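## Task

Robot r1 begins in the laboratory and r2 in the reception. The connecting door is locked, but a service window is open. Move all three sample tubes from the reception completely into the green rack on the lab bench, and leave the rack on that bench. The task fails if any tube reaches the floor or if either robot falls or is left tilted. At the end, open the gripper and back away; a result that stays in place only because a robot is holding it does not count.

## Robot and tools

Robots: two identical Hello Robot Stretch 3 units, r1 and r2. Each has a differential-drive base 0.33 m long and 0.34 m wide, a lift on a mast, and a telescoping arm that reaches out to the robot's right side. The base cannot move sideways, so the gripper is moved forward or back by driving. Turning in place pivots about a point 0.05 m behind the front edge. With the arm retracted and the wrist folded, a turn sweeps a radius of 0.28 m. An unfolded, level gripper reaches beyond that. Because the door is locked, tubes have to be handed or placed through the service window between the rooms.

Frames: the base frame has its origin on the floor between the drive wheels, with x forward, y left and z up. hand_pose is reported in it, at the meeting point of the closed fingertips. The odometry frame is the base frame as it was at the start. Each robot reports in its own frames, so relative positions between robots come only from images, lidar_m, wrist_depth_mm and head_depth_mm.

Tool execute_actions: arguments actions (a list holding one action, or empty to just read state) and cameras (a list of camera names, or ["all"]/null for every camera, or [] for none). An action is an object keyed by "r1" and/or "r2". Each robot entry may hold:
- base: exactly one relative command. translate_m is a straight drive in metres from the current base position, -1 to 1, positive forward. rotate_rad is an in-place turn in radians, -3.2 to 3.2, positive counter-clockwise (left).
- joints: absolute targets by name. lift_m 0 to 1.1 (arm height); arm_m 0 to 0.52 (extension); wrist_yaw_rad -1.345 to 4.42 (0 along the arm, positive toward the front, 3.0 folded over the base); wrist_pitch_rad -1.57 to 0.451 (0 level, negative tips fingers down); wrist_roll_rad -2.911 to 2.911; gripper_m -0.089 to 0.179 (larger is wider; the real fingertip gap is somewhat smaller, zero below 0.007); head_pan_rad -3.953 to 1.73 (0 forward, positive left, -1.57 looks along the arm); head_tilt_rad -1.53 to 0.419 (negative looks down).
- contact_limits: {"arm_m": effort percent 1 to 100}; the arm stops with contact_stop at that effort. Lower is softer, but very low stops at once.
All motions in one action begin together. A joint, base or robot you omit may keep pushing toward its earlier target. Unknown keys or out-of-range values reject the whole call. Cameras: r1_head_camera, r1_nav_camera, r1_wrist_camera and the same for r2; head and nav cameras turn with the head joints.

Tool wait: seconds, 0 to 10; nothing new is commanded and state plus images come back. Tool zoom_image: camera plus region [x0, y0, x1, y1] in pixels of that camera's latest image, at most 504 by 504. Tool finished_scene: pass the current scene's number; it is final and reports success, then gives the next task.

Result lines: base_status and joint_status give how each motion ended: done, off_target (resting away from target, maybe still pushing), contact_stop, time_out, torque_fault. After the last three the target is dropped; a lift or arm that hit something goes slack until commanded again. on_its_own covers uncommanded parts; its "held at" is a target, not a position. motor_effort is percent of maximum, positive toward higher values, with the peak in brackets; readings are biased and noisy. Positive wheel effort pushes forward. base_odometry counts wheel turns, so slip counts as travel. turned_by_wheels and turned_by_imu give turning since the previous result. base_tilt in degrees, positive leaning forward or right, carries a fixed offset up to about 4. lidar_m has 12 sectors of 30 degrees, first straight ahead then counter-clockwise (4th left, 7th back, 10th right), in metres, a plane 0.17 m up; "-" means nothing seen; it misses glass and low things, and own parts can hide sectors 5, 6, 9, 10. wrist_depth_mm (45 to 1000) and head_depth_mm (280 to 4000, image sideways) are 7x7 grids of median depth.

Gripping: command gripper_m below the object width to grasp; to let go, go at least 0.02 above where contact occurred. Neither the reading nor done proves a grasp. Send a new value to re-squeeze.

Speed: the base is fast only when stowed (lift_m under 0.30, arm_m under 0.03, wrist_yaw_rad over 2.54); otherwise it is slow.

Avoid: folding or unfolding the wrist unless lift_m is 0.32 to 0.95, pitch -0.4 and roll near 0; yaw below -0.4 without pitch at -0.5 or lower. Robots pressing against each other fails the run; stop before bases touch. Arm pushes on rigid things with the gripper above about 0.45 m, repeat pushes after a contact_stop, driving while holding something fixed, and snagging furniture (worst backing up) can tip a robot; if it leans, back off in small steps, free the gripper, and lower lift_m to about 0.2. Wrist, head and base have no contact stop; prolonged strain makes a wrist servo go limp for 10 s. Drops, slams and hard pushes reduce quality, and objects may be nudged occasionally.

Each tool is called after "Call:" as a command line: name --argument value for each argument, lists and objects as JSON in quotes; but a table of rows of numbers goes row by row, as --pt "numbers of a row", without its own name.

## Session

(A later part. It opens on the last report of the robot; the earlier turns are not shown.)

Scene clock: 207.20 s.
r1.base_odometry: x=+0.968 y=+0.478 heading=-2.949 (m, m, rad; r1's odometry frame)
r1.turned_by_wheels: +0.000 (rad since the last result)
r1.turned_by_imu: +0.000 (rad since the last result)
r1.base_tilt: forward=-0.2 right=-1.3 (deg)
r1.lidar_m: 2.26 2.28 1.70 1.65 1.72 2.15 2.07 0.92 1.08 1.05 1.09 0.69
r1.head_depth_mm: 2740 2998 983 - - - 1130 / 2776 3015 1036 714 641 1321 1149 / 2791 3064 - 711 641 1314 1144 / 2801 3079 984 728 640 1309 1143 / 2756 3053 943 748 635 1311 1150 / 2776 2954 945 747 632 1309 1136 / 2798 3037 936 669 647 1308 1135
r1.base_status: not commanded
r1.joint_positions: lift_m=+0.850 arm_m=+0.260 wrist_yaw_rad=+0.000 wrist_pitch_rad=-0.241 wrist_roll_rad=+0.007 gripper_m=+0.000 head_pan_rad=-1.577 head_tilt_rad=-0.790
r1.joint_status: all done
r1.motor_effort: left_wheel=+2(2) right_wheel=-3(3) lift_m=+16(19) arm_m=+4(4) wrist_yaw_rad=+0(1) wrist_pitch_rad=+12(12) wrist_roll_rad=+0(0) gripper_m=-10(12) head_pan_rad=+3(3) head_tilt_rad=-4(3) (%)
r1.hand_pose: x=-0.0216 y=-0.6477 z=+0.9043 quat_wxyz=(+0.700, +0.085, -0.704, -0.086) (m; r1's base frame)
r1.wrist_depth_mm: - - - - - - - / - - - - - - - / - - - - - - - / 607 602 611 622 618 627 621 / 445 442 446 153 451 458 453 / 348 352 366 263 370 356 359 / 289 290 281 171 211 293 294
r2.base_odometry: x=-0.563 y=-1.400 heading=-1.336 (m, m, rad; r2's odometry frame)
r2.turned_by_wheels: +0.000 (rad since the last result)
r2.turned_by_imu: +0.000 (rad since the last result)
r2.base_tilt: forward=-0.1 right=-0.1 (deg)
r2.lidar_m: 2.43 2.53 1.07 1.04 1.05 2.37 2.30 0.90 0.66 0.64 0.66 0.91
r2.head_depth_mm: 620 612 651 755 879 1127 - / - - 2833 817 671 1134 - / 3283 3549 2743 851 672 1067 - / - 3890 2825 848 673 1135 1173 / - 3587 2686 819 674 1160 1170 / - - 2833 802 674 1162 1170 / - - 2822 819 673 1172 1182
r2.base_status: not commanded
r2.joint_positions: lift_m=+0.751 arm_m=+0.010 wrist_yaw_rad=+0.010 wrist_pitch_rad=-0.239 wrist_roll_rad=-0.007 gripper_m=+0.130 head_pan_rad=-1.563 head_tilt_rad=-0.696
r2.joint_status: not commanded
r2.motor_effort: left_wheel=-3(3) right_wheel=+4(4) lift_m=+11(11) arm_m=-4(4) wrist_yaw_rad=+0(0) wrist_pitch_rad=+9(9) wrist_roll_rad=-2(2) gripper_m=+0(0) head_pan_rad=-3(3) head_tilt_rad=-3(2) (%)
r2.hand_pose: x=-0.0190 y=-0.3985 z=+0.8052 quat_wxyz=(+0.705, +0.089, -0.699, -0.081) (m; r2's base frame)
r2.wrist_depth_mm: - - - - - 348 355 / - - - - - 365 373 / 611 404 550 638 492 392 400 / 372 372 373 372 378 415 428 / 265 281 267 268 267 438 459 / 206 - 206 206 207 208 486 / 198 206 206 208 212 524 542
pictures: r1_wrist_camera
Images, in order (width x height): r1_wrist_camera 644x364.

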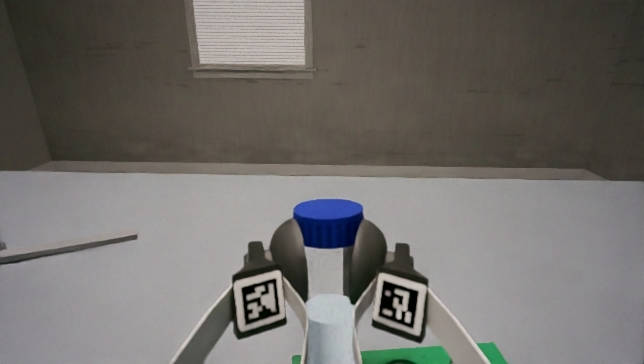

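Call:
execute_actions --actions '[{"r1":{"joints":{"lift_m":0.813}}}]' --cameras '[]'

Call:
execute_actions --actions '[{"r1":{"joints":{"gripper_m":0.08}}}]' --cameras '["r1_wrist_camera"]'

Call:
execute_actions --actions '[{"r1":{"joints":{"arm_m":0.05}}}]' --cameras '["r1_wrist_camera"]'

Call:
execute_actions --actions '[{"r1":{"base":{"translate_m":0.297}}}]' --cameras '[]'

Call:
execute_actions --actions '[{"r1":{"joints":{"arm_m":0.134}}}]' --cameras '["r1_wrist_camera"]'

Scene clock: 208.87 s.
r1.base_odometry: x=+0.968 y=+0.478 heading=-2.949 (m, m, rad; r1's odometry frame)
r1.turned_by_wheels: +0.000 (rad since the last result)
r1.turned_by_imu: +0.000 (rad since the last result)
r1.base_tilt: forward=-0.1 right=-1.3 (deg)
r1.lidar_m: 2.25 2.28 1.70 1.65 1.72 2.14 2.08 0.92 1.08 1.05 1.10 0.68
r1.head_depth_mm: 2770 2994 966 782 - - - / 2737 3039 998 - 649 1310 1156 / 2777 3105 1032 - 640 1318 1147 / 2799 2997 984 751 639 1322 1141 / 2804 3058 942 749 636 1309 1138 / 2775 3014 938 747 635 1310 1137 / 2812 3026 941 670 647 1295 1131
r1.base_status: not commanded
r1.joint_positions: lift_m=+0.813 arm_m=+0.260 wrist_yaw_rad=-0.001 wrist_pitch_rad=-0.216 wrist_roll_rad=+0.007 gripper_m=+0.000 head_pan_rad=-1.577 head_tilt_rad=-0.790
r1.joint_status: all done
r1.motor_effort: left_wheel=+2(2) right_wheel=-2(3) lift_m=+15(15) arm_m=+3(4) wrist_yaw_rad=+1(1) wrist_pitch_rad=-3(12) wrist_roll_rad=+0(0) gripper_m=-11(10) head_pan_rad=+4(3) head_tilt_rad=-4(3) (%)
r1.hand_pose: x=-0.0217 y=-0.6498 z=+0.8736 quat_wxyz=(+0.701, +0.076, -0.705, -0.077) (m; r1's base frame)
r1.wrist_depth_mm: - - - - - - - / - - - - - - - / - - - - - - - / 549 559 562 564 575 576 581 / 388 397 399 153 404 410 410 / 310 310 327 244 330 316 319 / 254 254 246 168 204 207 259
r2.base_odometry: x=-0.563 y=-1.400 heading=-1.336 (m, m, rad; r2's odometry frame)
r2.turned_by_wheels: +0.000 (rad since the last result)
r2.turned_by_imu: +0.000 (rad since the last result)
r2.base_tilt: forward=-0.1 right=+0.0 (deg)
r2.lidar_m: 2.43 2.52 1.07 1.04 1.05 2.37 2.30 0.90 0.66 0.64 0.66 0.91
r2.head_depth_mm: 618 610 652 756 880 1127 - / - - 2825 816 674 1135 - / - 3607 2673 849 673 1068 - / - 3813 2818 848 672 1137 1177 / - 3526 2675 818 673 1160 1173 / - - 2880 797 674 1159 1178 / - - 2856 820 673 1175 1178
r2.base_status: not commanded
r2.joint_positions: lift_m=+0.751 arm_m=+0.010 wrist_yaw_rad=+0.010 wrist_pitch_rad=-0.239 wrist_roll_rad=-0.007 gripper_m=+0.130 head_pan_rad=-1.563 head_tilt_rad=-0.696
r2.joint_status: not commanded
r2.motor_effort: left_wheel=-4(3) right_wheel=+4(4) lift_m=+11(12) arm_m=-4(4) wrist_yaw_rad=+0(0) wrist_pitch_rad=+9(9) wrist_roll_rad=-2(2) gripper_m=+0(0) head_pan_rad=-3(3) head_tilt_rad=-1(2) (%)
r2.hand_pose: x=-0.0190 y=-0.3985 z=+0.8052 quat_wxyz=(+0.705, +0.089, -0.699, -0.081) (m; r2's base frame)
r2.wrist_depth_mm: - - - - - 347 352 / - - - - - 366 374 / 614 406 553 623 499 395 399 / 368 371 374 371 374 416 427 / 265 281 265 264 267 438 463 / 206 - 207 207 207 209 489 / 197 206 205 209 212 532 540
pictures: none
No camera images: the call's "cameras" was empty. Leave "cameras" out to get every camera's image.

Scene clock: 210.17 s.
r1.base_odometry: x=+0.968 y=+0.478 heading=-2.949 (m, m, rad; r1's odometry frame)
r1.turned_by_wheels: +0.000 (rad since the last result)
r1.turned_by_imu: +0.000 (rad since the last result)
r1.base_tilt: forward=-0.1 right=-1.3 (deg)
r1.lidar_m: 2.26 2.28 1.70 1.65 1.72 2.14 2.08 0.93 1.08 1.05 1.09 0.68
r1.head_depth_mm: 2719 3002 964 784 - - - / 2738 2988 996 - 650 1320 1154 / 2770 3028 1031 - 639 1313 1149 / 2793 3028 1026 740 638 1304 1146 / 2762 3042 945 748 635 1302 1136 / 2771 3093 937 747 633 1311 1132 / 2788 3048 938 668 633 1304 1139
r1.base_status: not commanded
r1.joint_positions: lift_m=+0.813 arm_m=+0.260 wrist_yaw_rad=-0.001 wrist_pitch_rad=-0.236 wrist_roll_rad=+0.007 gripper_m=+0.080 head_pan_rad=-1.577 head_tilt_rad=-0.790
r1.joint_status: all done
r1.motor_effort: left_wheel=+2(2) right_wheel=-2(2) lift_m=+16(17) arm_m=+4(4) wrist_yaw_rad=+1(1) wrist_pitch_rad=+9(9) wrist_roll_rad=+0(0) gripper_m=+0(80) head_pan_rad=+3(4) head_tilt_rad=-4(3) (%)
r1.hand_pose: x=-0.0217 y=-0.6482 z=+0.8686 quat_wxyz=(+0.700, +0.083, -0.704, -0.084) (m; r1's base frame)
r1.wrist_depth_mm: - - - - - - - / - - - - - - - / - - - - - - - / 519 525 523 524 532 536 538 / 377 378 402 159 405 387 390 / 297 298 300 276 302 302 303 / 245 246 243 170 174 208 250
r2.base_odometry: x=-0.563 y=-1.400 heading=-1.336 (m, m, rad; r2's odometry frame)
r2.turned_by_wheels: +0.000 (rad since the last result)
r2.turned_by_imu: +0.000 (rad since the last result)
r2.base_tilt: forward=+0.0 right=+0.0 (deg)
r2.lidar_m: 2.43 2.52 1.07 1.04 1.05 2.37 2.30 0.90 0.66 0.64 0.66 0.91
r2.head_depth_mm: 618 610 652 753 878 1127 - / - - 2802 812 671 1135 - / - 3542 2708 850 672 1065 - / - 3825 2852 846 672 1131 1173 / - 3639 2666 819 675 1159 1169 / - - 2824 799 672 1165 1173 / - - 2840 822 677 1180 1177
r2.base_status: not commanded
r2.joint_positions: lift_m=+0.751 arm_m=+0.010 wrist_yaw_rad=+0.010 wrist_pitch_rad=-0.239 wrist_roll_rad=-0.007 gripper_m=+0.130 head_pan_rad=-1.563 head_tilt_rad=-0.696
r2.joint_status: not commanded
r2.motor_effort: left_wheel=-4(3) right_wheel=+4(4) lift_m=+11(11) arm_m=-4(4) wrist_yaw_rad=+0(0) wrist_pitch_rad=+9(9) wrist_roll_rad=-2(2) gripper_m=+0(1) head_pan_rad=-3(3) head_tilt_rad=-3(2) (%)
r2.hand_pose: x=-0.0190 y=-0.3985 z=+0.8052 quat_wxyz=(+0.705, +0.089, -0.699, -0.081) (m; r2's base frame)
r2.wrist_depth_mm: - - - - - 347 351 / - - - - - 366 376 / 621 408 554 622 496 392 399 / 374 372 373 375 373 416 424 / 265 280 266 267 267 439 453 / 206 - 206 207 206 209 490 / 197 204 206 207 211 532 536
pictures: r1_wrist_camera
Images, in order (width x height): r1_wrist_camera 644x364.

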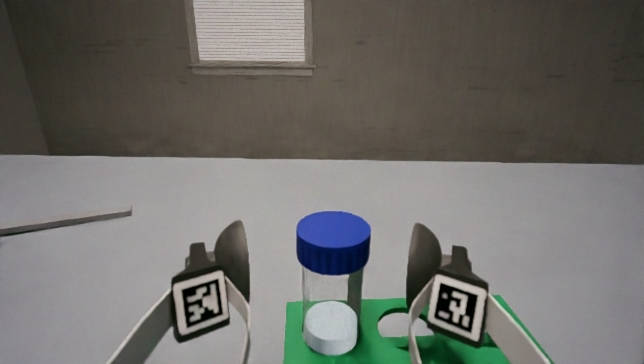

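Scene clock: 212.93 s.
r1.base_odometry: x=+0.968 y=+0.478 heading=-2.949 (m, m, rad; r1's odometry frame)
r1.turned_by_wheels: +0.000 (rad since the last result)
r1.turned_by_imu: +0.000 (rad since the last result)
r1.base_tilt: forward=-0.1 right=-1.4 (deg)
r1.lidar_m: 2.26 2.28 1.70 1.65 1.72 2.14 2.08 0.92 1.08 1.05 1.10 0.68
r1.head_depth_mm: 2776 3085 968 763 653 - - / 2771 2988 956 756 657 - 1105 / 2751 3078 959 755 657 - 1130 / 2770 3067 953 761 - 1307 1140 / 2807 3026 945 749 637 1315 1139 / 2769 2999 939 747 636 1308 1140 / 2835 3023 939 669 647 1304 1132
r1.base_status: not commanded
r1.joint_positions: lift_m=+0.813 arm_m=+0.050 wrist_yaw_rad=-0.001 wrist_pitch_rad=-0.237 wrist_roll_rad=+0.007 gripper_m=+0.080 head_pan_rad=-1.577 head_tilt_rad=-0.790
r1.joint_status: all done
r1.motor_effort: left_wheel=+2(2) right_wheel=-2(2) lift_m=+17(16) arm_m=-3(2) wrist_yaw_rad=+0(1) wrist_pitch_rad=+9(10) wrist_roll_rad=+0(0) gripper_m=+1(0) head_pan_rad=+4(4) head_tilt_rad=-4(3) (%)
r1.hand_pose: x=-0.0217 y=-0.4387 z=+0.8683 quat_wxyz=(+0.700, +0.083, -0.704, -0.084) (m; r1's base frame)
r1.wrist_depth_mm: - - - - - - - / - - - - - - - / - - - - - - - / 516 518 522 462 534 541 541 / 323 377 404 356 368 388 390 / 286 300 301 302 302 305 305 / 245 246 241 248 250 246 249
r2.base_odometry: x=-0.563 y=-1.400 heading=-1.336 (m, m, rad; r2's odometry frame)
r2.turned_by_wheels: +0.000 (rad since the last result)
r2.turned_by_imu: +0.000 (rad since the last result)
r2.base_tilt: forward=+0.0 right=-0.1 (deg)
r2.lidar_m: 2.43 2.52 1.07 1.03 1.05 2.37 2.29 0.90 0.66 0.64 0.66 0.91
r2.head_depth_mm: 618 610 654 754 879 1129 - / - - 2842 816 671 1136 - / - 3550 2708 847 671 1068 - / - 3849 2861 848 673 1140 1170 / - 3486 2708 819 673 1162 1173 / - - 2848 797 673 1163 1169 / - - 2844 816 675 1177 1175
r2.base_status: not commanded
r2.joint_positions: lift_m=+0.751 arm_m=+0.010 wrist_yaw_rad=+0.010 wrist_pitch_rad=-0.239 wrist_roll_rad=-0.007 gripper_m=+0.130 head_pan_rad=-1.563 head_tilt_rad=-0.696
r2.joint_status: not commanded
r2.motor_effort: left_wheel=-4(3) right_wheel=+4(4) lift_m=+11(11) arm_m=-4(4) wrist_yaw_rad=+0(1) wrist_pitch_rad=+9(9) wrist_roll_rad=-2(2) gripper_m=+1(1) head_pan_rad=-3(3) head_tilt_rad=-2(2) (%)
r2.hand_pose: x=-0.0190 y=-0.3985 z=+0.8052 quat_wxyz=(+0.705, +0.089, -0.699, -0.081) (m; r2's base frame)
r2.wrist_depth_mm: - - - - - 346 350 / - - - - - 367 374 / 614 405 549 621 495 391 397 / 368 371 375 375 375 415 427 / 264 279 267 266 268 434 455 / 206 - 207 206 207 209 484 / 198 206 205 208 212 536 535
pictures: r1_wrist_camera
Images, in order (width x height): r1_wrist_camera 644x364.

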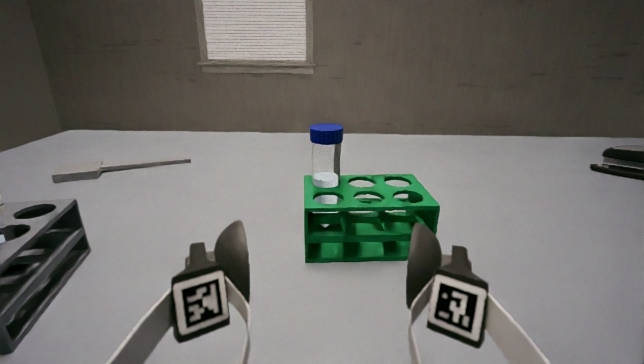

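Scene clock: 217.43 s.
r1.base_odometry: x=+0.677 y=+0.421 heading=-2.949 (m, m, rad; r1's odometry frame)
r1.turned_by_wheels: +0.000 (rad since the last result)
r1.turned_by_imu: +0.000 (rad since the last result)
r1.base_tilt: forward=-0.2 right=-1.3 (deg)
r1.lidar_m: 1.96 2.03 1.69 1.64 1.71 2.39 2.37 1.20 1.09 1.06 0.48 2.02
r1.head_depth_mm: 2758 3001 965 759 653 - - / 2778 3016 964 755 657 - 1115 / 2761 3035 957 702 655 - 1125 / 2782 3078 949 709 - 1321 1155 / 2803 3073 919 748 633 1311 1147 / 2758 3013 941 743 648 1303 1124 / 2822 3066 2246 743 647 903 1143
r1.base_status: done
r1.joint_positions: lift_m=+0.813 arm_m=+0.050 wrist_yaw_rad=-0.001 wrist_pitch_rad=-0.237 wrist_roll_rad=+0.007 gripper_m=+0.080 head_pan_rad=-1.577 head_tilt_rad=-0.790
r1.joint_status: not commanded
r1.motor_effort: left_wheel=+2(5) right_wheel=-3(3) lift_m=+16(17) arm_m=-3(4) wrist_yaw_rad=+0(1) wrist_pitch_rad=+10(10) wrist_roll_rad=+0(0) gripper_m=+1(1) head_pan_rad=+4(3) head_tilt_rad=-3(3) (%)
r1.hand_pose: x=-0.0217 y=-0.4387 z=+0.8683 quat_wxyz=(+0.700, +0.083, -0.704, -0.084) (m; r1's base frame)
r1.wrist_depth_mm: - - - - - - - / - - - - - - - / - - - - - - - / - 527 530 466 535 534 390 / 379 380 405 284 368 387 345 / 298 299 300 257 212 306 305 / 246 245 243 218 223 245 250
r2.base_odometry: x=-0.563 y=-1.400 heading=-1.336 (m, m, rad; r2's odometry frame)
r2.turned_by_wheels: +0.000 (rad since the last result)
r2.turned_by_imu: +0.000 (rad since the last result)
r2.base_tilt: forward=-0.1 right=-0.1 (deg)
r2.lidar_m: 2.43 2.53 1.07 1.03 1.05 2.37 2.30 0.90 0.66 0.64 0.66 0.91
r2.head_depth_mm: 620 611 655 754 880 1124 - / - - 2792 814 672 1130 - / - 3558 2714 844 671 1065 - / - 3846 2827 846 671 1132 1174 / - 3559 2704 819 672 1161 1174 / - - 2840 801 673 1167 1171 / - - 2841 819 672 1179 1176
r2.base_status: not commanded
r2.joint_positions: lift_m=+0.751 arm_m=+0.010 wrist_yaw_rad=+0.010 wrist_pitch_rad=-0.239 wrist_roll_rad=-0.007 gripper_m=+0.130 head_pan_rad=-1.563 head_tilt_rad=-0.696
r2.joint_status: not commanded
r2.motor_effort: left_wheel=-3(3) right_wheel=+4(4) lift_m=+11(11) arm_m=-4(4) wrist_yaw_rad=+0(0) wrist_pitch_rad=+9(9) wrist_roll_rad=-2(2) gripper_m=+1(0) head_pan_rad=-3(3) head_tilt_rad=-2(2) (%)
r2.hand_pose: x=-0.0190 y=-0.3985 z=+0.8052 quat_wxyz=(+0.705, +0.089, -0.699, -0.081) (m; r2's base frame)
r2.wrist_depth_mm: - - - - - 347 352 / - - - - - 371 374 / 620 406 546 621 494 390 398 / 368 372 376 375 374 416 425 / 264 282 265 265 266 436 459 / 206 - 205 208 207 208 488 / 197 205 205 209 212 534 538
pictures: none
No camera images: the call's "cameras" was empty. Leave "cameras" out to get every camera's image.

Scene clock: 219.27 s.
r1.base_odometry: x=+0.677 y=+0.421 heading=-2.949 (m, m, rad; r1's odometry frame)
r1.turned_by_wheels: +0.000 (rad since the last result)
r1.turned_by_imu: +0.000 (rad since the last result)
r1.base_tilt: forward=-0.2 right=-1.3 (deg)
r1.lidar_m: 1.96 2.03 1.69 1.63 1.71 2.39 2.37 1.20 1.09 1.06 0.48 2.02
r1.head_depth_mm: 2757 3046 964 771 - - - / 2755 3054 954 805 - 1299 1146 / 2806 3046 951 792 - 1317 1146 / 2808 3094 950 718 628 1306 1146 / 2806 3036 921 752 635 1308 1140 / 2808 3034 942 745 647 1305 1125 / 2797 3031 2244 741 647 902 1135
r1.base_status: not commanded
r1.joint_positions: lift_m=+0.813 arm_m=+0.134 wrist_yaw_rad=-0.001 wrist_pitch_rad=-0.237 wrist_roll_rad=+0.007 gripper_m=+0.080 head_pan_rad=-1.577 head_tilt_rad=-0.790
r1.joint_status: all done
r1.motor_effort: left_wheel=+2(1) right_wheel=-3(3) lift_m=+17(17) arm_m=+4(5) wrist_yaw_rad=+1(0) wrist_pitch_rad=+10(10) wrist_roll_rad=+0(0) gripper_m=+0(1) head_pan_rad=+4(3) head_tilt_rad=-3(4) (%)
r1.hand_pose: x=-0.0217 y=-0.5221 z=+0.8683 quat_wxyz=(+0.700, +0.083, -0.704, -0.084) (m; r1's base frame)
r1.wrist_depth_mm: - - - - - - - / - - - - - - - / - - - - - - - / - 519 520 506 527 534 537 / 377 380 402 159 386 389 368 / 299 299 300 202 222 305 304 / 246 246 243 174 174 246 250
r2.base_odometry: x=-0.563 y=-1.400 heading=-1.336 (m, m, rad; r2's odometry frame)
r2.turned_by_wheels: +0.000 (rad since the last result)
r2.turned_by_imu: +0.000 (rad since the last result)
r2.base_tilt: forward=+0.0 right=-0.1 (deg)
r2.lidar_m: 2.43 2.53 1.07 1.04 1.05 2.37 2.30 0.90 0.66 0.64 0.66 0.91
r2.head_depth_mm: 618 611 653 756 878 1129 - / - - 2794 816 671 1142 - / - 3586 2743 848 671 1068 - / - 3843 2852 848 670 1131 1173 / - 3537 2698 818 673 1165 1169 / - - 2862 800 674 1169 1169 / - - 2825 822 675 1174 1171
r2.base_status: not commanded
r2.joint_positions: lift_m=+0.751 arm_m=+0.010 wrist_yaw_rad=+0.010 wrist_pitch_rad=-0.239 wrist_roll_rad=-0.007 gripper_m=+0.130 head_pan_rad=-1.563 head_tilt_rad=-0.696
r2.joint_status: not commanded
r2.motor_effort: left_wheel=-4(4) right_wheel=+4(4) lift_m=+11(11) arm_m=-4(4) wrist_yaw_rad=+0(0) wrist_pitch_rad=+9(9) wrist_roll_rad=-2(2) gripper_m=+1(0) head_pan_rad=-3(3) head_tilt_rad=-2(2) (%)
r2.hand_pose: x=-0.0190 y=-0.3985 z=+0.8052 quat_wxyz=(+0.705, +0.089, -0.699, -0.081) (m; r2's base frame)
r2.wrist_depth_mm: - - - - - 349 352 / - - - - - 367 374 / 609 407 555 628 496 394 399 / 367 373 372 377 376 415 427 / 264 284 266 268 266 441 454 / 205 - 206 207 207 208 484 / 198 205 205 208 212 540 532
pictures: r1_wrist_camera
Images, in order (width x height): r1_wrist_camera 644x364.

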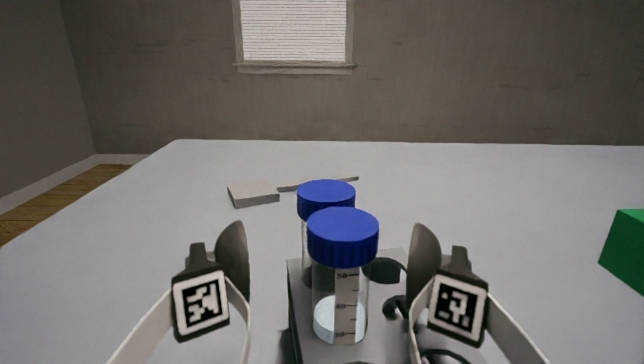

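Call:
execute_actions --actions '[{"r1":{"base":{"translate_m":-0.006},"joints":{"gripper_m":0.0}}}]' --cameras '[]'

Call:
execute_actions --actions '[{"r1":{"joints":{"lift_m":0.95}}}]' --cameras '[]'

Call:
execute_actions --actions '[{"r1":{"base":{"translate_m":-0.374},"joints":{"arm_m":0.258}}}]' --cameras '[]'

Call:
execute_actions --actions '[{"r1":{"joints":{"lift_m":0.855}}}]' --cameras '["r1_wrist_camera"]'

Scene clock: 221.10 s.
r1.base_odometry: x=+0.683 y=+0.422 heading=-2.949 (m, m, rad; r1's odometry frame)
r1.turned_by_wheels: +0.000 (rad since the last result)
r1.turned_by_imu: +0.000 (rad since the last result)
r1.base_tilt: forward=-0.2 right=-1.4 (deg)
r1.lidar_m: 1.97 2.03 1.69 1.64 1.71 2.39 2.36 1.20 1.09 1.06 0.48 2.02
r1.head_depth_mm: 2763 3027 965 761 - - - / 2754 2997 960 802 - 1295 1152 / 2778 3045 953 802 - 1312 1148 / 2778 3042 951 729 630 1319 1146 / 2785 3024 925 748 637 1311 1147 / 2814 3051 940 745 651 1307 1124 / 2797 3019 2154 742 648 919 1141
r1.base_status: done
r1.joint_positions: lift_m=+0.813 arm_m=+0.134 wrist_yaw_rad=-0.001 wrist_pitch_rad=-0.239 wrist_roll_rad=+0.007 gripper_m=+0.001 head_pan_rad=-1.577 head_tilt_rad=-0.790
r1.joint_status: all done
r1.motor_effort: left_wheel=+2(4) right_wheel=-2(7) lift_m=+16(17) arm_m=+5(4) wrist_yaw_rad=+0(1) wrist_pitch_rad=+11(11) wrist_roll_rad=+0(0) gripper_m=-11(86) head_pan_rad=+3(3) head_tilt_rad=-3(4) (%)
r1.hand_pose: x=-0.0217 y=-0.5219 z=+0.8677 quat_wxyz=(+0.700, +0.084, -0.704, -0.085) (m; r1's base frame)
r1.wrist_depth_mm: - - - - - - - / - - - - - - - / - - - - - - - / - 519 514 486 525 526 533 / 374 376 380 158 384 384 347 / 297 297 298 184 306 303 301 / 244 246 238 168 167 247 248
r2.base_odometry: x=-0.563 y=-1.400 heading=-1.336 (m, m, rad; r2's odometry frame)
r2.turned_by_wheels: +0.000 (rad since the last result)
r2.turned_by_imu: +0.000 (rad since the last result)
r2.base_tilt: forward=+0.0 right=+0.0 (deg)
r2.lidar_m: 2.43 2.52 1.07 1.03 1.05 2.37 2.30 0.90 0.66 0.64 0.66 0.90
r2.head_depth_mm: 620 612 652 755 879 1128 - / - - 2807 818 671 1132 - / - 3584 2698 847 671 1073 - / - 3830 2826 848 671 1133 1169 / - 3593 2737 818 674 1158 1170 / - - 2850 800 674 1166 1170 / - - 2869 820 675 1166 1175
r2.base_status: not commanded
r2.joint_positions: lift_m=+0.751 arm_m=+0.010 wrist_yaw_rad=+0.010 wrist_pitch_rad=-0.239 wrist_roll_rad=-0.007 gripper_m=+0.130 head_pan_rad=-1.563 head_tilt_rad=-0.696
r2.joint_status: not commanded
r2.motor_effort: left_wheel=-3(3) right_wheel=+4(4) lift_m=+11(11) arm_m=-4(4) wrist_yaw_rad=+0(0) wrist_pitch_rad=+9(9) wrist_roll_rad=-2(2) gripper_m=+0(0) head_pan_rad=-3(3) head_tilt_rad=-3(2) (%)
r2.hand_pose: x=-0.0190 y=-0.3985 z=+0.8052 quat_wxyz=(+0.705, +0.089, -0.699, -0.081) (m; r2's base frame)
r2.wrist_depth_mm: - - - - - 349 351 / - - - - - 369 371 / 614 404 547 626 498 394 396 / 373 368 372 375 375 421 427 / 265 281 267 266 266 435 460 / 205 - 206 207 207 207 492 / 197 205 205 208 213 539 539
pictures: none
No camera images: the call's "cameras" was empty. Leave "cameras" out to get every camera's image.

Scene clock: 223.17 s.
r1.base_odometry: x=+0.683 y=+0.422 heading=-2.949 (m, m, rad; r1's odometry frame)
r1.turned_by_wheels: +0.000 (rad since the last result)
r1.turned_by_imu: +0.000 (rad since the last result)
r1.base_tilt: forward=-0.2 right=-1.3 (deg)
r1.lidar_m: 1.97 2.03 1.69 1.64 1.71 2.39 2.37 1.19 1.09 1.05 0.48 2.03
r1.head_depth_mm: 2743 3059 - - 645 1325 1157 / 2784 3030 - - 639 1325 1155 / 2786 3058 - - 641 1315 1156 / 2729 3046 938 738 635 1312 1152 / 2788 3046 926 749 635 1313 1142 / 2845 3002 940 744 652 1298 1120 / 2801 3063 2185 742 651 916 1140
r1.base_status: not commanded
r1.joint_positions: lift_m=+0.950 arm_m=+0.134 wrist_yaw_rad=-0.001 wrist_pitch_rad=-0.242 wrist_roll_rad=+0.007 gripper_m=+0.001 head_pan_rad=-1.577 head_tilt_rad=-0.790
r1.joint_status: all done
r1.motor_effort: left_wheel=+2(1) right_wheel=-3(2) lift_m=+21(22) arm_m=+3(4) wrist_yaw_rad=+0(0) wrist_pitch_rad=+12(12) wrist_roll_rad=+0(0) gripper_m=-11(13) head_pan_rad=+4(4) head_tilt_rad=-3(4) (%)
r1.hand_pose: x=-0.0217 y=-0.5217 z=+1.0039 quat_wxyz=(+0.700, +0.085, -0.704, -0.086) (m; r1's base frame)
r1.wrist_depth_mm: - - - - - - - / - - - - - - - / - - - - - - - / - - - - - - - / - - 629 158 638 644 649 / - 499 500 183 516 506 508 / 424 415 400 176 400 416 355
r2.base_odometry: x=-0.563 y=-1.400 heading=-1.336 (m, m, rad; r2's odometry frame)
r2.turned_by_wheels: +0.000 (rad since the last result)
r2.turned_by_imu: +0.000 (rad since the last result)
r2.base_tilt: forward=+0.0 right=+0.0 (deg)
r2.lidar_m: 2.43 2.53 1.07 1.04 1.05 2.36 2.30 0.90 0.66 0.63 0.66 0.91
r2.head_depth_mm: 618 613 651 756 879 1130 - / - - 2822 819 673 1138 - / - 3499 2679 846 672 1068 - / - 3789 2839 846 673 1133 1175 / - 3555 2738 817 675 1161 1175 / - - 2855 797 674 1162 1171 / - - 2833 821 675 1179 1176
r2.base_status: not commanded
r2.joint_positions: lift_m=+0.751 arm_m=+0.010 wrist_yaw_rad=+0.010 wrist_pitch_rad=-0.239 wrist_roll_rad=-0.007 gripper_m=+0.130 head_pan_rad=-1.563 head_tilt_rad=-0.696
r2.joint_status: not commanded
r2.motor_effort: left_wheel=-4(4) right_wheel=+4(4) lift_m=+12(11) arm_m=-4(4) wrist_yaw_rad=+0(0) wrist_pitch_rad=+9(9) wrist_roll_rad=-2(2) gripper_m=+0(0) head_pan_rad=-3(4) head_tilt_rad=-2(2) (%)
r2.hand_pose: x=-0.0190 y=-0.3985 z=+0.8052 quat_wxyz=(+0.705, +0.089, -0.699, -0.081) (m; r2's base frame)
r2.wrist_depth_mm: - - - - - 345 352 / - - - - - 368 378 / 613 410 555 624 492 390 394 / 369 369 372 376 373 420 423 / 264 280 265 266 265 440 462 / 205 - 207 207 208 208 492 / 198 205 205 208 212 538 536
pictures: none
No camera images: the call's "cameras" was empty. Leave "cameras" out to get every camera's image.

Scene clock: 227.87 s.
r1.base_odometry: x=+1.050 y=+0.494 heading=-2.949 (m, m, rad; r1's odometry frame)
r1.turned_by_wheels: +0.000 (rad since the last result)
r1.turned_by_imu: +0.001 (rad since the last result)
r1.base_tilt: forward=-0.1 right=-1.3 (deg)
r1.lidar_m: 2.34 2.29 1.70 1.65 1.72 2.06 1.99 0.85 1.08 1.05 1.10 0.75
r1.head_depth_mm: 2745 - - 736 627 1327 1151 / 2745 - 893 757 627 1328 1146 / 2770 - 858 753 641 1319 1143 / 2745 3049 915 747 638 1308 1134 / 2806 3060 943 750 635 1310 1138 / 2818 2978 939 743 633 1311 1142 / 2768 2987 935 741 632 1305 1135
r1.base_status: done
r1.joint_positions: lift_m=+0.950 arm_m=+0.258 wrist_yaw_rad=-0.001 wrist_pitch_rad=-0.242 wrist_roll_rad=+0.007 gripper_m=+0.001 head_pan_rad=-1.577 head_tilt_rad=-0.790
r1.joint_status: all done
r1.motor_effort: left_wheel=+2(3) right_wheel=-3(5) lift_m=+20(21) arm_m=+5(3) wrist_yaw_rad=+1(1) wrist_pitch_rad=+12(12) wrist_roll_rad=+0(0) gripper_m=-12(12) head_pan_rad=+4(4) head_tilt_rad=-3(3) (%)
r1.hand_pose: x=-0.0217 y=-0.6457 z=+1.0039 quat_wxyz=(+0.700, +0.085, -0.704, -0.086) (m; r1's base frame)
r1.wrist_depth_mm: - - - - - - - / - - - - - - - / - - - - - - - / - - - - - - - / 628 633 641 158 640 641 647 / 494 499 496 183 514 504 508 / 414 413 397 176 400 415 417
r2.base_odometry: x=-0.563 y=-1.400 heading=-1.336 (m, m, rad; r2's odometry frame)
r2.turned_by_wheels: +0.000 (rad since the last result)
r2.turned_by_imu: +0.000 (rad since the last result)
r2.base_tilt: forward=+0.0 right=+0.0 (deg)
r2.lidar_m: 2.43 2.53 1.07 1.03 1.05 2.37 2.30 0.90 0.66 0.64 0.66 0.91
r2.head_depth_mm: 619 612 653 760 877 1127 - / - - 2811 817 671 1135 - / - 3590 2668 849 674 1068 - / - 3800 2849 846 674 1139 1168 / - 3586 2708 820 675 1161 1172 / - - 2842 799 671 1167 1172 / - - 2865 824 674 1166 1168
r2.base_status: not commanded
r2.joint_positions: lift_m=+0.751 arm_m=+0.010 wrist_yaw_rad=+0.010 wrist_pitch_rad=-0.239 wrist_roll_rad=-0.007 gripper_m=+0.130 head_pan_rad=-1.563 head_tilt_rad=-0.696
r2.joint_status: not commanded
r2.motor_effort: left_wheel=-3(3) right_wheel=+4(4) lift_m=+11(12) arm_m=-4(4) wrist_yaw_rad=+0(1) wrist_pitch_rad=+9(9) wrist_roll_rad=-2(2) gripper_m=+0(1) head_pan_rad=-3(3) head_tilt_rad=-2(2) (%)
r2.hand_pose: x=-0.0190 y=-0.3985 z=+0.8052 quat_wxyz=(+0.705, +0.089, -0.699, -0.081) (m; r2's base frame)
r2.wrist_depth_mm: - - - - - 346 351 / - - - - - 367 375 / 615 407 551 630 496 392 395 / 368 369 373 373 375 421 426 / 266 280 266 266 267 437 458 / 205 - 206 207 207 208 490 / 199 205 205 208 212 531 535
pictures: none
No camera images: the call's "cameras" was empty. Leave "cameras" out to get every camera's image.

Scene clock: 229.57 s.
r1.base_odometry: x=+1.050 y=+0.494 heading=-2.949 (m, m, rad; r1's odometry frame)
r1.turned_by_wheels: +0.000 (rad since the last result)
r1.turned_by_imu: +0.000 (rad since the last result)
r1.base_tilt: forward=-0.1 right=-1.3 (deg)
r1.lidar_m: 2.34 2.28 1.70 1.65 1.72 2.06 2.00 0.84 1.08 1.05 1.09 0.75
r1.head_depth_mm: 2711 2973 997 - - - 1129 / 2788 3057 1075 713 626 1325 1157 / 2788 3015 - 710 639 1317 1150 / 2744 3082 986 726 637 1303 1151 / 2782 3028 944 749 637 1303 1141 / 2782 3066 941 745 634 1306 1136 / 2768 3001 935 743 632 1302 1133
r1.base_status: not commanded
r1.joint_positions: lift_m=+0.855 arm_m=+0.258 wrist_yaw_rad=-0.001 wrist_pitch_rad=-0.242 wrist_roll_rad=+0.007 gripper_m=+0.001 head_pan_rad=-1.577 head_tilt_rad=-0.790
r1.joint_status: all done
r1.motor_effort: left_wheel=+2(2) right_wheel=-3(3) lift_m=+17(16) arm_m=+4(4) wrist_yaw_rad=+1(0) wrist_pitch_rad=+12(13) wrist_roll_rad=+0(0) gripper_m=-12(11) head_pan_rad=+4(3) head_tilt_rad=-3(4) (%)
r1.hand_pose: x=-0.0217 y=-0.6457 z=+0.9090 quat_wxyz=(+0.700, +0.085, -0.704, -0.086) (m; r1's base frame)
r1.wrist_depth_mm: - - - - - - - / - - - - - - - / - - - - - - - / 623 618 627 619 631 631 - / 447 451 458 157 458 459 468 / 355 343 345 183 370 362 365 / 293 276 214 176 288 301 301
r2.base_odometry: x=-0.563 y=-1.400 heading=-1.336 (m, m, rad; r2's odometry frame)
r2.turned_by_wheels: +0.000 (rad since the last result)
r2.turned_by_imu: +0.000 (rad since the last result)
r2.base_tilt: forward=+0.0 right=+0.0 (deg)
r2.lidar_m: 2.43 2.52 1.07 1.04 1.05 2.37 2.30 0.90 0.66 0.64 0.66 0.91
r2.head_depth_mm: 619 612 657 756 880 1126 - / - - 2790 818 670 1140 - / 3293 3491 2741 848 671 1069 - / - 3793 2842 850 675 1131 1166 / - 3607 2704 818 674 1159 1168 / - - 2877 797 673 1171 1174 / - - 2865 821 675 1178 1175
r2.base_status: not commanded
r2.joint_positions: lift_m=+0.751 arm_m=+0.010 wrist_yaw_rad=+0.010 wrist_pitch_rad=-0.239 wrist_roll_rad=-0.007 gripper_m=+0.130 head_pan_rad=-1.563 head_tilt_rad=-0.696
r2.joint_status: not commanded
r2.motor_effort: left_wheel=-4(4) right_wheel=+4(4) lift_m=+11(11) arm_m=-4(4) wrist_yaw_rad=+0(0) wrist_pitch_rad=+9(9) wrist_roll_rad=-2(2) gripper_m=+1(0) head_pan_rad=-3(3) head_tilt_rad=-2(2) (%)
r2.hand_pose: x=-0.0190 y=-0.3985 z=+0.8052 quat_wxyz=(+0.705, +0.089, -0.699, -0.081) (m; r2's base frame)
r2.wrist_depth_mm: - - - - - 345 349 / - - - - - 369 376 / 607 409 555 634 494 393 398 / 371 370 377 375 375 420 429 / 265 279 267 267 267 437 459 / 206 - 207 208 207 209 485 / 198 205 204 209 212 537 529
pictures: r1_wrist_camera
Images, in order (width x height): r1_wrist_camera 644x364.

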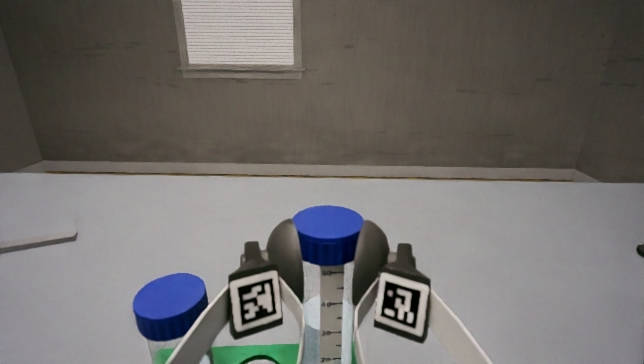

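Call:
execute_actions --actions '[{"r1":{"joints":{"lift_m":0.82}}}]' --cameras '[]'

Call:
execute_actions --actions '[{"r1":{"joints":{"gripper_m":0.058}}}]' --cameras '[]'

Call:
execute_actions --actions '[{"r1":{"joints":{"arm_m":0.05}}}]' --cameras '["r1_wrist_camera"]'

Call:
execute_actions --actions '[{"r1":{"base":{"translate_m":0.382},"joints":{"gripper_m":0.08,"lift_m":0.813}}}]' --cameras '[]'

Call:
execute_actions --actions '[{"r1":{"joints":{"arm_m":0.174}}}]' --cameras '["r1_wrist_camera"]'

Scene clock: 231.10 s.
r1.base_odometry: x=+1.050 y=+0.494 heading=-2.949 (m, m, rad; r1's odometry frame)
r1.turned_by_wheels: +0.000 (rad since the last result)
r1.turned_by_imu: +0.000 (rad since the last result)
r1.base_tilt: forward=-0.1 right=-1.3 (deg)
r1.lidar_m: 2.34 2.28 1.70 1.65 1.72 2.05 1.99 0.85 1.08 1.05 1.10 0.75
r1.head_depth_mm: 2761 2968 963 785 - - - / 2733 3057 997 - 626 1322 1152 / 2765 3017 1033 - 642 1311 1149 / 2792 3052 1009 730 638 1311 1150 / 2849 3046 948 750 635 1309 1137 / 2799 3018 939 744 632 1296 1138 / 2812 3053 935 743 631 1298 1139
r1.base_status: not commanded
r1.joint_positions: lift_m=+0.820 arm_m=+0.258 wrist_yaw_rad=-0.001 wrist_pitch_rad=-0.242 wrist_roll_rad=+0.007 gripper_m=+0.001 head_pan_rad=-1.577 head_tilt_rad=-0.790
r1.joint_status: all done
r1.motor_effort: left_wheel=+2(2) right_wheel=-3(3) lift_m=+17(14) arm_m=+4(3) wrist_yaw_rad=+0(1) wrist_pitch_rad=+13(12) wrist_roll_rad=+0(0) gripper_m=-13(12) head_pan_rad=+3(4) head_tilt_rad=-3(4) (%)
r1.hand_pose: x=-0.0217 y=-0.6457 z=+0.8741 quat_wxyz=(+0.700, +0.085, -0.704, -0.086) (m; r1's base frame)
r1.wrist_depth_mm: - - - - - - - / - - - - - - - / - - - - - - - / 524 524 532 540 546 545 549 / 388 169 389 158 394 396 396 / 306 293 307 183 317 311 311 / 251 185 178 173 246 256 256
r2.base_odometry: x=-0.563 y=-1.400 heading=-1.336 (m, m, rad; r2's odometry frame)
r2.turned_by_wheels: +0.000 (rad since the last result)
r2.turned_by_imu: +0.000 (rad since the last result)
r2.base_tilt: forward=+0.0 right=+0.0 (deg)
r2.lidar_m: 2.43 2.53 1.07 1.03 1.04 2.38 2.30 0.90 0.66 0.64 0.66 0.91
r2.head_depth_mm: 619 610 653 757 880 1126 - / - - 2820 815 671 1134 - / - 3554 2694 846 672 1066 - / - 3793 2814 846 673 1135 1166 / - 3599 2687 816 674 1157 1172 / - - 2823 800 673 1164 1165 / - - 2896 823 677 1176 1168
r2.base_status: not commanded
r2.joint_positions: lift_m=+0.751 arm_m=+0.010 wrist_yaw_rad=+0.010 wrist_pitch_rad=-0.239 wrist_roll_rad=-0.007 gripper_m=+0.130 head_pan_rad=-1.563 head_tilt_rad=-0.696
r2.joint_status: not commanded
r2.motor_effort: left_wheel=-3(4) right_wheel=+4(4) lift_m=+11(12) arm_m=-4(4) wrist_yaw_rad=+0(0) wrist_pitch_rad=+9(9) wrist_roll_rad=-2(2) gripper_m=+1(0) head_pan_rad=-3(3) head_tilt_rad=-2(2) (%)
r2.hand_pose: x=-0.0190 y=-0.3985 z=+0.8052 quat_wxyz=(+0.705, +0.089, -0.699, -0.081) (m; r2's base frame)
r2.wrist_depth_mm: - - - - - 344 352 / - - - - - 372 375 / 617 403 542 626 498 395 400 / 373 371 373 376 372 417 420 / 264 280 265 264 269 435 460 / 205 - 206 207 207 208 490 / 198 205 206 208 213 530 535
pictures: none
No camera images: the call's "cameras" was empty. Leave "cameras" out to get every camera's image.

Scene clock: 232.17 s.
r1.base_odometry: x=+1.050 y=+0.494 heading=-2.949 (m, m, rad; r1's odometry frame)
r1.turned_by_wheels: +0.000 (rad since the last result)
r1.turned_by_imu: +0.000 (rad since the last result)
r1.base_tilt: forward=-0.2 right=-1.3 (deg)
r1.lidar_m: 2.34 2.28 1.69 1.65 1.72 2.06 1.99 0.85 1.08 1.05 1.09 0.75
r1.head_depth_mm: 2737 3031 963 782 - - - / 2769 2985 997 - 624 1320 1152 / 2711 3028 1028 - 639 1319 1148 / 2779 3023 991 731 639 1318 1148 / 2781 3079 942 746 637 1316 1144 / 2831 3009 940 742 632 1313 1141 / 2805 3032 932 742 631 1305 1137
r1.base_status: not commanded
r1.joint_positions: lift_m=+0.820 arm_m=+0.258 wrist_yaw_rad=-0.001 wrist_pitch_rad=-0.242 wrist_roll_rad=+0.007 gripper_m=+0.058 head_pan_rad=-1.577 head_tilt_rad=-0.790
r1.joint_status: all done
r1.motor_effort: left_wheel=+2(2) right_wheel=-3(3) lift_m=+16(17) arm_m=+4(3) wrist_yaw_rad=+1(0) wrist_pitch_rad=+12(12) wrist_roll_rad=+0(0) gripper_m=+0(80) head_pan_rad=+4(3) head_tilt_rad=-3(4) (%)
r1.hand_pose: x=-0.0217 y=-0.6457 z=+0.8741 quat_wxyz=(+0.700, +0.085, -0.704, -0.086) (m; r1's base frame)
r1.wrist_depth_mm: - - - - - - - / - - - - - - - / - - - - - - - / 524 535 533 536 540 541 543 / 387 169 410 161 416 397 395 / 305 292 - 202 - 309 311 / 251 239 180 173 246 257 257
r2.base_odometry: x=-0.563 y=-1.400 heading=-1.336 (m, m, rad; r2's odometry frame)
r2.turned_by_wheels: +0.000 (rad since the last result)
r2.turned_by_imu: +0.000 (rad since the last result)
r2.base_tilt: forward=-0.1 right=+0.0 (deg)
r2.lidar_m: 2.43 2.53 1.07 1.03 1.05 2.37 2.30 0.90 0.66 0.64 0.66 0.90
r2.head_depth_mm: 619 611 653 754 882 1131 - / - - 2829 814 674 1136 - / - 3572 2701 848 671 1069 - / - 3794 2880 847 673 1132 1174 / - 3585 2692 818 673 1157 1166 / - - 2837 797 675 1162 1170 / - - 2811 813 675 1171 1171
r2.base_status: not commanded
r2.joint_positions: lift_m=+0.751 arm_m=+0.010 wrist_yaw_rad=+0.010 wrist_pitch_rad=-0.239 wrist_roll_rad=-0.007 gripper_m=+0.130 head_pan_rad=-1.563 head_tilt_rad=-0.696
r2.joint_status: not commanded
r2.motor_effort: left_wheel=-4(3) right_wheel=+4(4) lift_m=+12(12) arm_m=-4(4) wrist_yaw_rad=+0(0) wrist_pitch_rad=+9(9) wrist_roll_rad=-2(1) gripper_m=+0(0) head_pan_rad=-3(4) head_tilt_rad=-2(1) (%)
r2.hand_pose: x=-0.0190 y=-0.3985 z=+0.8052 quat_wxyz=(+0.705, +0.089, -0.699, -0.081) (m; r2's base frame)
r2.wrist_depth_mm: - - - - - 343 352 / - - - - - 366 373 / 607 407 547 631 498 394 398 / 368 370 374 373 377 425 426 / 264 280 265 267 267 441 458 / 205 - 206 207 208 207 496 / 198 205 205 208 212 537 528
pictures: none
No camera images: the call's "cameras" was empty. Leave "cameras" out to get every camera's image.

Scene clock: 234.93 s.
r1.base_odometry: x=+1.050 y=+0.494 heading=-2.949 (m, m, rad; r1's odometry frame)
r1.turned_by_wheels: +0.000 (rad since the last result)
r1.turned_by_imu: +0.000 (rad since the last result)
r1.base_tilt: forward=-0.1 right=-1.3 (deg)
r1.lidar_m: 2.34 2.29 1.70 1.65 1.72 2.05 2.00 0.85 1.08 1.05 1.09 0.75
r1.head_depth_mm: 2694 3042 966 761 661 - - / 2762 3009 959 760 660 - 1107 / 2738 3039 953 774 - - 1127 / 2837 3087 948 750 - 1312 1144 / 2789 3020 938 751 634 1310 1137 / 2772 3025 941 745 633 1303 1143 / 2786 3031 937 742 631 1308 1136
r1.base_status: not commanded
r1.joint_positions: lift_m=+0.820 arm_m=+0.050 wrist_yaw_rad=-0.001 wrist_pitch_rad=-0.242 wrist_roll_rad=+0.007 gripper_m=+0.058 head_pan_rad=-1.577 head_tilt_rad=-0.790
r1.joint_status: all done
r1.motor_effort: left_wheel=+2(2) right_wheel=-3(3) lift_m=+16(17) arm_m=-3(4) wrist_yaw_rad=+0(1) wrist_pitch_rad=+13(12) wrist_roll_rad=+0(0) gripper_m=-1(0) head_pan_rad=+3(3) head_tilt_rad=-3(3) (%)
r1.hand_pose: x=-0.0217 y=-0.4383 z=+0.8741 quat_wxyz=(+0.700, +0.085, -0.704, -0.086) (m; r1's base frame)
r1.wrist_depth_mm: - - - - - - - / - - - - - - - / - - - - - - - / 532 534 532 402 546 548 521 / 387 389 354 345 417 398 397 / 305 307 - 310 - 309 314 / 253 254 246 256 248 256 257
r2.base_odometry: x=-0.563 y=-1.400 heading=-1.336 (m, m, rad; r2's odometry frame)
r2.turned_by_wheels: +0.000 (rad since the last result)
r2.turned_by_imu: +0.000 (rad since the last result)
r2.base_tilt: forward=-0.1 right=-0.1 (deg)
r2.lidar_m: 2.43 2.53 1.07 1.04 1.05 2.38 2.30 0.90 0.66 0.64 0.66 0.90
r2.head_depth_mm: 619 610 655 756 879 1123 - / - - 2814 814 672 1140 - / - 3525 2670 849 672 1065 - / - 3823 2842 847 672 1131 1170 / - 3546 2699 817 674 1163 1170 / - - 2830 796 674 1166 1164 / - - 2848 820 674 1175 1170
r2.base_status: not commanded
r2.joint_positions: lift_m=+0.751 arm_m=+0.010 wrist_yaw_rad=+0.010 wrist_pitch_rad=-0.239 wrist_roll_rad=-0.007 gripper_m=+0.130 head_pan_rad=-1.563 head_tilt_rad=-0.696
r2.joint_status: not commanded
r2.motor_effort: left_wheel=-4(4) right_wheel=+4(4) lift_m=+12(11) arm_m=-4(4) wrist_yaw_rad=+0(0) wrist_pitch_rad=+9(9) wrist_roll_rad=-2(2) gripper_m=+0(1) head_pan_rad=-3(3) head_tilt_rad=-2(2) (%)
r2.hand_pose: x=-0.0190 y=-0.3985 z=+0.8052 quat_wxyz=(+0.705, +0.089, -0.699, -0.081) (m; r2's base frame)
r2.wrist_depth_mm: - - - - - 345 353 / - - - - - 365 373 / 615 411 547 628 493 392 396 / 371 370 370 371 375 421 426 / 262 280 267 267 269 438 458 / 206 - 207 206 207 207 493 / 198 205 206 208 212 526 534
pictures: r1_wrist_camera
Images, in order (width x height): r1_wrist_camera 644x364.

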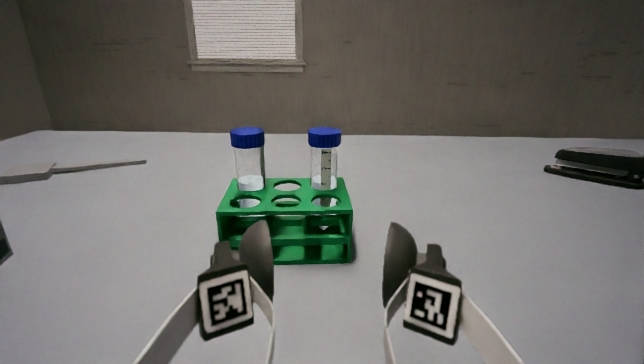

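Scene clock: 240.13 s.
r1.base_odometry: x=+0.675 y=+0.420 heading=-2.949 (m, m, rad; r1's odometry frame)
r1.turned_by_wheels: +0.000 (rad since the last result)
r1.turned_by_imu: +0.000 (rad since the last result)
r1.base_tilt: forward=-0.1 right=-1.3 (deg)
r1.lidar_m: 1.96 2.02 1.69 1.64 1.71 2.38 2.37 1.20 1.09 1.06 0.48 2.02
r1.head_depth_mm: 2743 2977 962 761 652 - - / 2732 3037 958 757 658 - 1110 / 2799 3024 959 702 657 - 1134 / 2827 3043 950 730 - 1307 1144 / 2838 3080 929 748 652 1304 1147 / 2762 3018 934 742 650 1307 1112 / 2816 3026 2242 744 649 941 1136
r1.base_status: done
r1.joint_positions: lift_m=+0.813 arm_m=+0.050 wrist_yaw_rad=-0.001 wrist_pitch_rad=-0.242 wrist_roll_rad=+0.007 gripper_m=+0.080 head_pan_rad=-1.577 head_tilt_rad=-0.790
r1.joint_status: all done
r1.motor_effort: left_wheel=+2(4) right_wheel=-3(3) lift_m=+17(13) arm_m=-3(4) wrist_yaw_rad=+1(1) wrist_pitch_rad=+13(13) wrist_roll_rad=+0(0) gripper_m=+0(76) head_pan_rad=+4(3) head_tilt_rad=-4(3) (%)
r1.hand_pose: x=-0.0217 y=-0.4383 z=+0.8671 quat_wxyz=(+0.700, +0.085, -0.704, -0.086) (m; r1's base frame)
r1.wrist_depth_mm: - - - - - - - / - - - - - - - / - - 816 - - - - / - 517 513 487 526 529 380 / 372 377 400 300 362 383 348 / 295 297 298 276 212 302 301 / 243 244 242 226 223 244 248
r2.base_odometry: x=-0.563 y=-1.400 heading=-1.336 (m, m, rad; r2's odometry frame)
r2.turned_by_wheels: +0.000 (rad since the last result)
r2.turned_by_imu: +0.001 (rad since the last result)
r2.base_tilt: forward=-0.1 right=+0.0 (deg)
r2.lidar_m: 2.44 2.53 1.07 1.04 1.05 2.37 2.30 0.90 0.66 0.64 0.66 0.91
r2.head_depth_mm: 620 611 654 756 877 1131 - / - - 2763 815 672 1137 - / - 3520 2744 847 671 1073 - / - 3823 2805 845 673 1133 1164 / - 3580 2743 819 673 1157 1171 / - - 2873 798 673 1161 1175 / - - 2892 821 676 1168 1171
r2.base_status: not commanded
r2.joint_positions: lift_m=+0.751 arm_m=+0.010 wrist_yaw_rad=+0.010 wrist_pitch_rad=-0.239 wrist_roll_rad=-0.007 gripper_m=+0.130 head_pan_rad=-1.563 head_tilt_rad=-0.696
r2.joint_status: not commanded
r2.motor_effort: left_wheel=-4(4) right_wheel=+4(4) lift_m=+11(12) arm_m=-4(4) wrist_yaw_rad=+0(0) wrist_pitch_rad=+9(9) wrist_roll_rad=-2(2) gripper_m=+0(0) head_pan_rad=-3(3) head_tilt_rad=-2(3) (%)
r2.hand_pose: x=-0.0190 y=-0.3985 z=+0.8052 quat_wxyz=(+0.705, +0.089, -0.699, -0.081) (m; r2's base frame)
r2.wrist_depth_mm: - - - - - 344 353 / - - - - - 365 376 / 608 406 553 625 493 393 397 / 368 373 375 374 375 417 425 / 264 280 265 266 266 437 459 / 206 - 207 206 207 208 492 / 197 205 205 208 212 539 530
pictures: none
No camera images: the call's "cameras" was empty. Leave "cameras" out to get every camera's image.

Scene clock: 242.30 s.
r1.base_odometry: x=+0.675 y=+0.420 heading=-2.949 (m, m, rad; r1's odometry frame)
r1.turned_by_wheels: +0.000 (rad since the last result)
r1.turned_by_imu: +0.000 (rad since the last result)
r1.base_tilt: forward=-0.1 right=-1.3 (deg)
r1.lidar_m: 1.96 2.03 1.69 1.64 1.71 2.39 2.38 1.20 1.09 1.06 0.48 2.02
r1.head_depth_mm: 2736 3015 961 776 - - - / 2743 3082 961 808 - 1314 1152 / 2783 3072 955 - 611 1323 1144 / 2786 3062 949 - 638 1324 1137 / 2803 3017 923 749 651 1306 1143 / 2794 3024 941 747 650 1302 1119 / 2818 3046 2239 747 650 942 1141
r1.base_status: not commanded
r1.joint_positions: lift_m=+0.813 arm_m=+0.174 wrist_yaw_rad=-0.001 wrist_pitch_rad=-0.242 wrist_roll_rad=+0.007 gripper_m=+0.080 head_pan_rad=-1.577 head_tilt_rad=-0.790
r1.joint_status: all done
r1.motor_effort: left_wheel=+2(2) right_wheel=-3(3) lift_m=+16(16) arm_m=+4(5) wrist_yaw_rad=+0(0) wrist_pitch_rad=+12(13) wrist_roll_rad=+0(0) gripper_m=+0(1) head_pan_rad=+3(3) head_tilt_rad=-4(4) (%)
r1.hand_pose: x=-0.0217 y=-0.5617 z=+0.8671 quat_wxyz=(+0.700, +0.085, -0.704, -0.086) (m; r1's base frame)
r1.wrist_depth_mm: - - - - - - - / - - - - - - - / - - - - - - - / - 514 513 518 522 528 530 / 375 373 398 156 398 384 383 / 295 296 297 207 212 301 302 / 244 245 240 185 172 243 248
r2.base_odometry: x=-0.563 y=-1.400 heading=-1.336 (m, m, rad; r2's odometry frame)
r2.turned_by_wheels: +0.000 (rad since the last result)
r2.turned_by_imu: +0.000 (rad since the last result)
r2.base_tilt: forward=+0.0 right=+0.0 (deg)
r2.lidar_m: 2.43 2.53 1.07 1.04 1.05 2.37 2.30 0.90 0.66 0.64 0.66 0.90
r2.head_depth_mm: 619 610 653 755 877 1126 - / - - 2822 815 672 1133 - / - 3576 2682 848 672 1069 - / - 3784 2853 848 673 1134 1170 / - 3587 2712 818 675 1162 1179 / - - 2881 798 673 1163 1174 / - - 2845 817 675 1170 1169
r2.base_status: not commanded
r2.joint_positions: lift_m=+0.751 arm_m=+0.010 wrist_yaw_rad=+0.010 wrist_pitch_rad=-0.239 wrist_roll_rad=-0.007 gripper_m=+0.130 head_pan_rad=-1.563 head_tilt_rad=-0.696
r2.joint_status: not commanded
r2.motor_effort: left_wheel=-3(3) right_wheel=+4(4) lift_m=+11(12) arm_m=-4(4) wrist_yaw_rad=+0(0) wrist_pitch_rad=+9(9) wrist_roll_rad=-2(2) gripper_m=+0(0) head_pan_rad=-3(3) head_tilt_rad=-2(2) (%)
r2.hand_pose: x=-0.0190 y=-0.3985 z=+0.8052 quat_wxyz=(+0.705, +0.089, -0.699, -0.081) (m; r2's base frame)
r2.wrist_depth_mm: - - - - - 345 351 / - - - - - 368 372 / 604 405 561 628 495 391 394 / 370 372 375 375 374 417 428 / 266 281 266 267 267 435 456 / 207 - 207 207 207 207 492 / 198 205 205 208 211 542 536
pictures: r1_wrist_camera
Images, in order (width x height): r1_wrist_camera 644x364.

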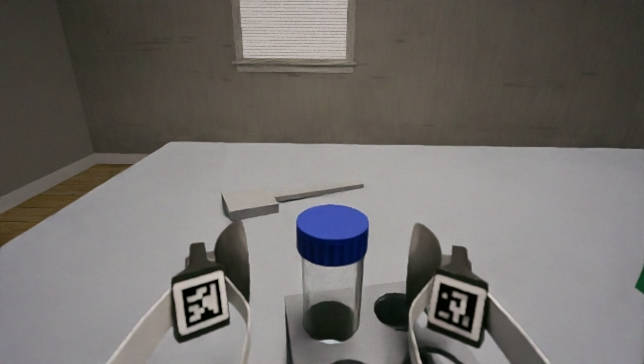

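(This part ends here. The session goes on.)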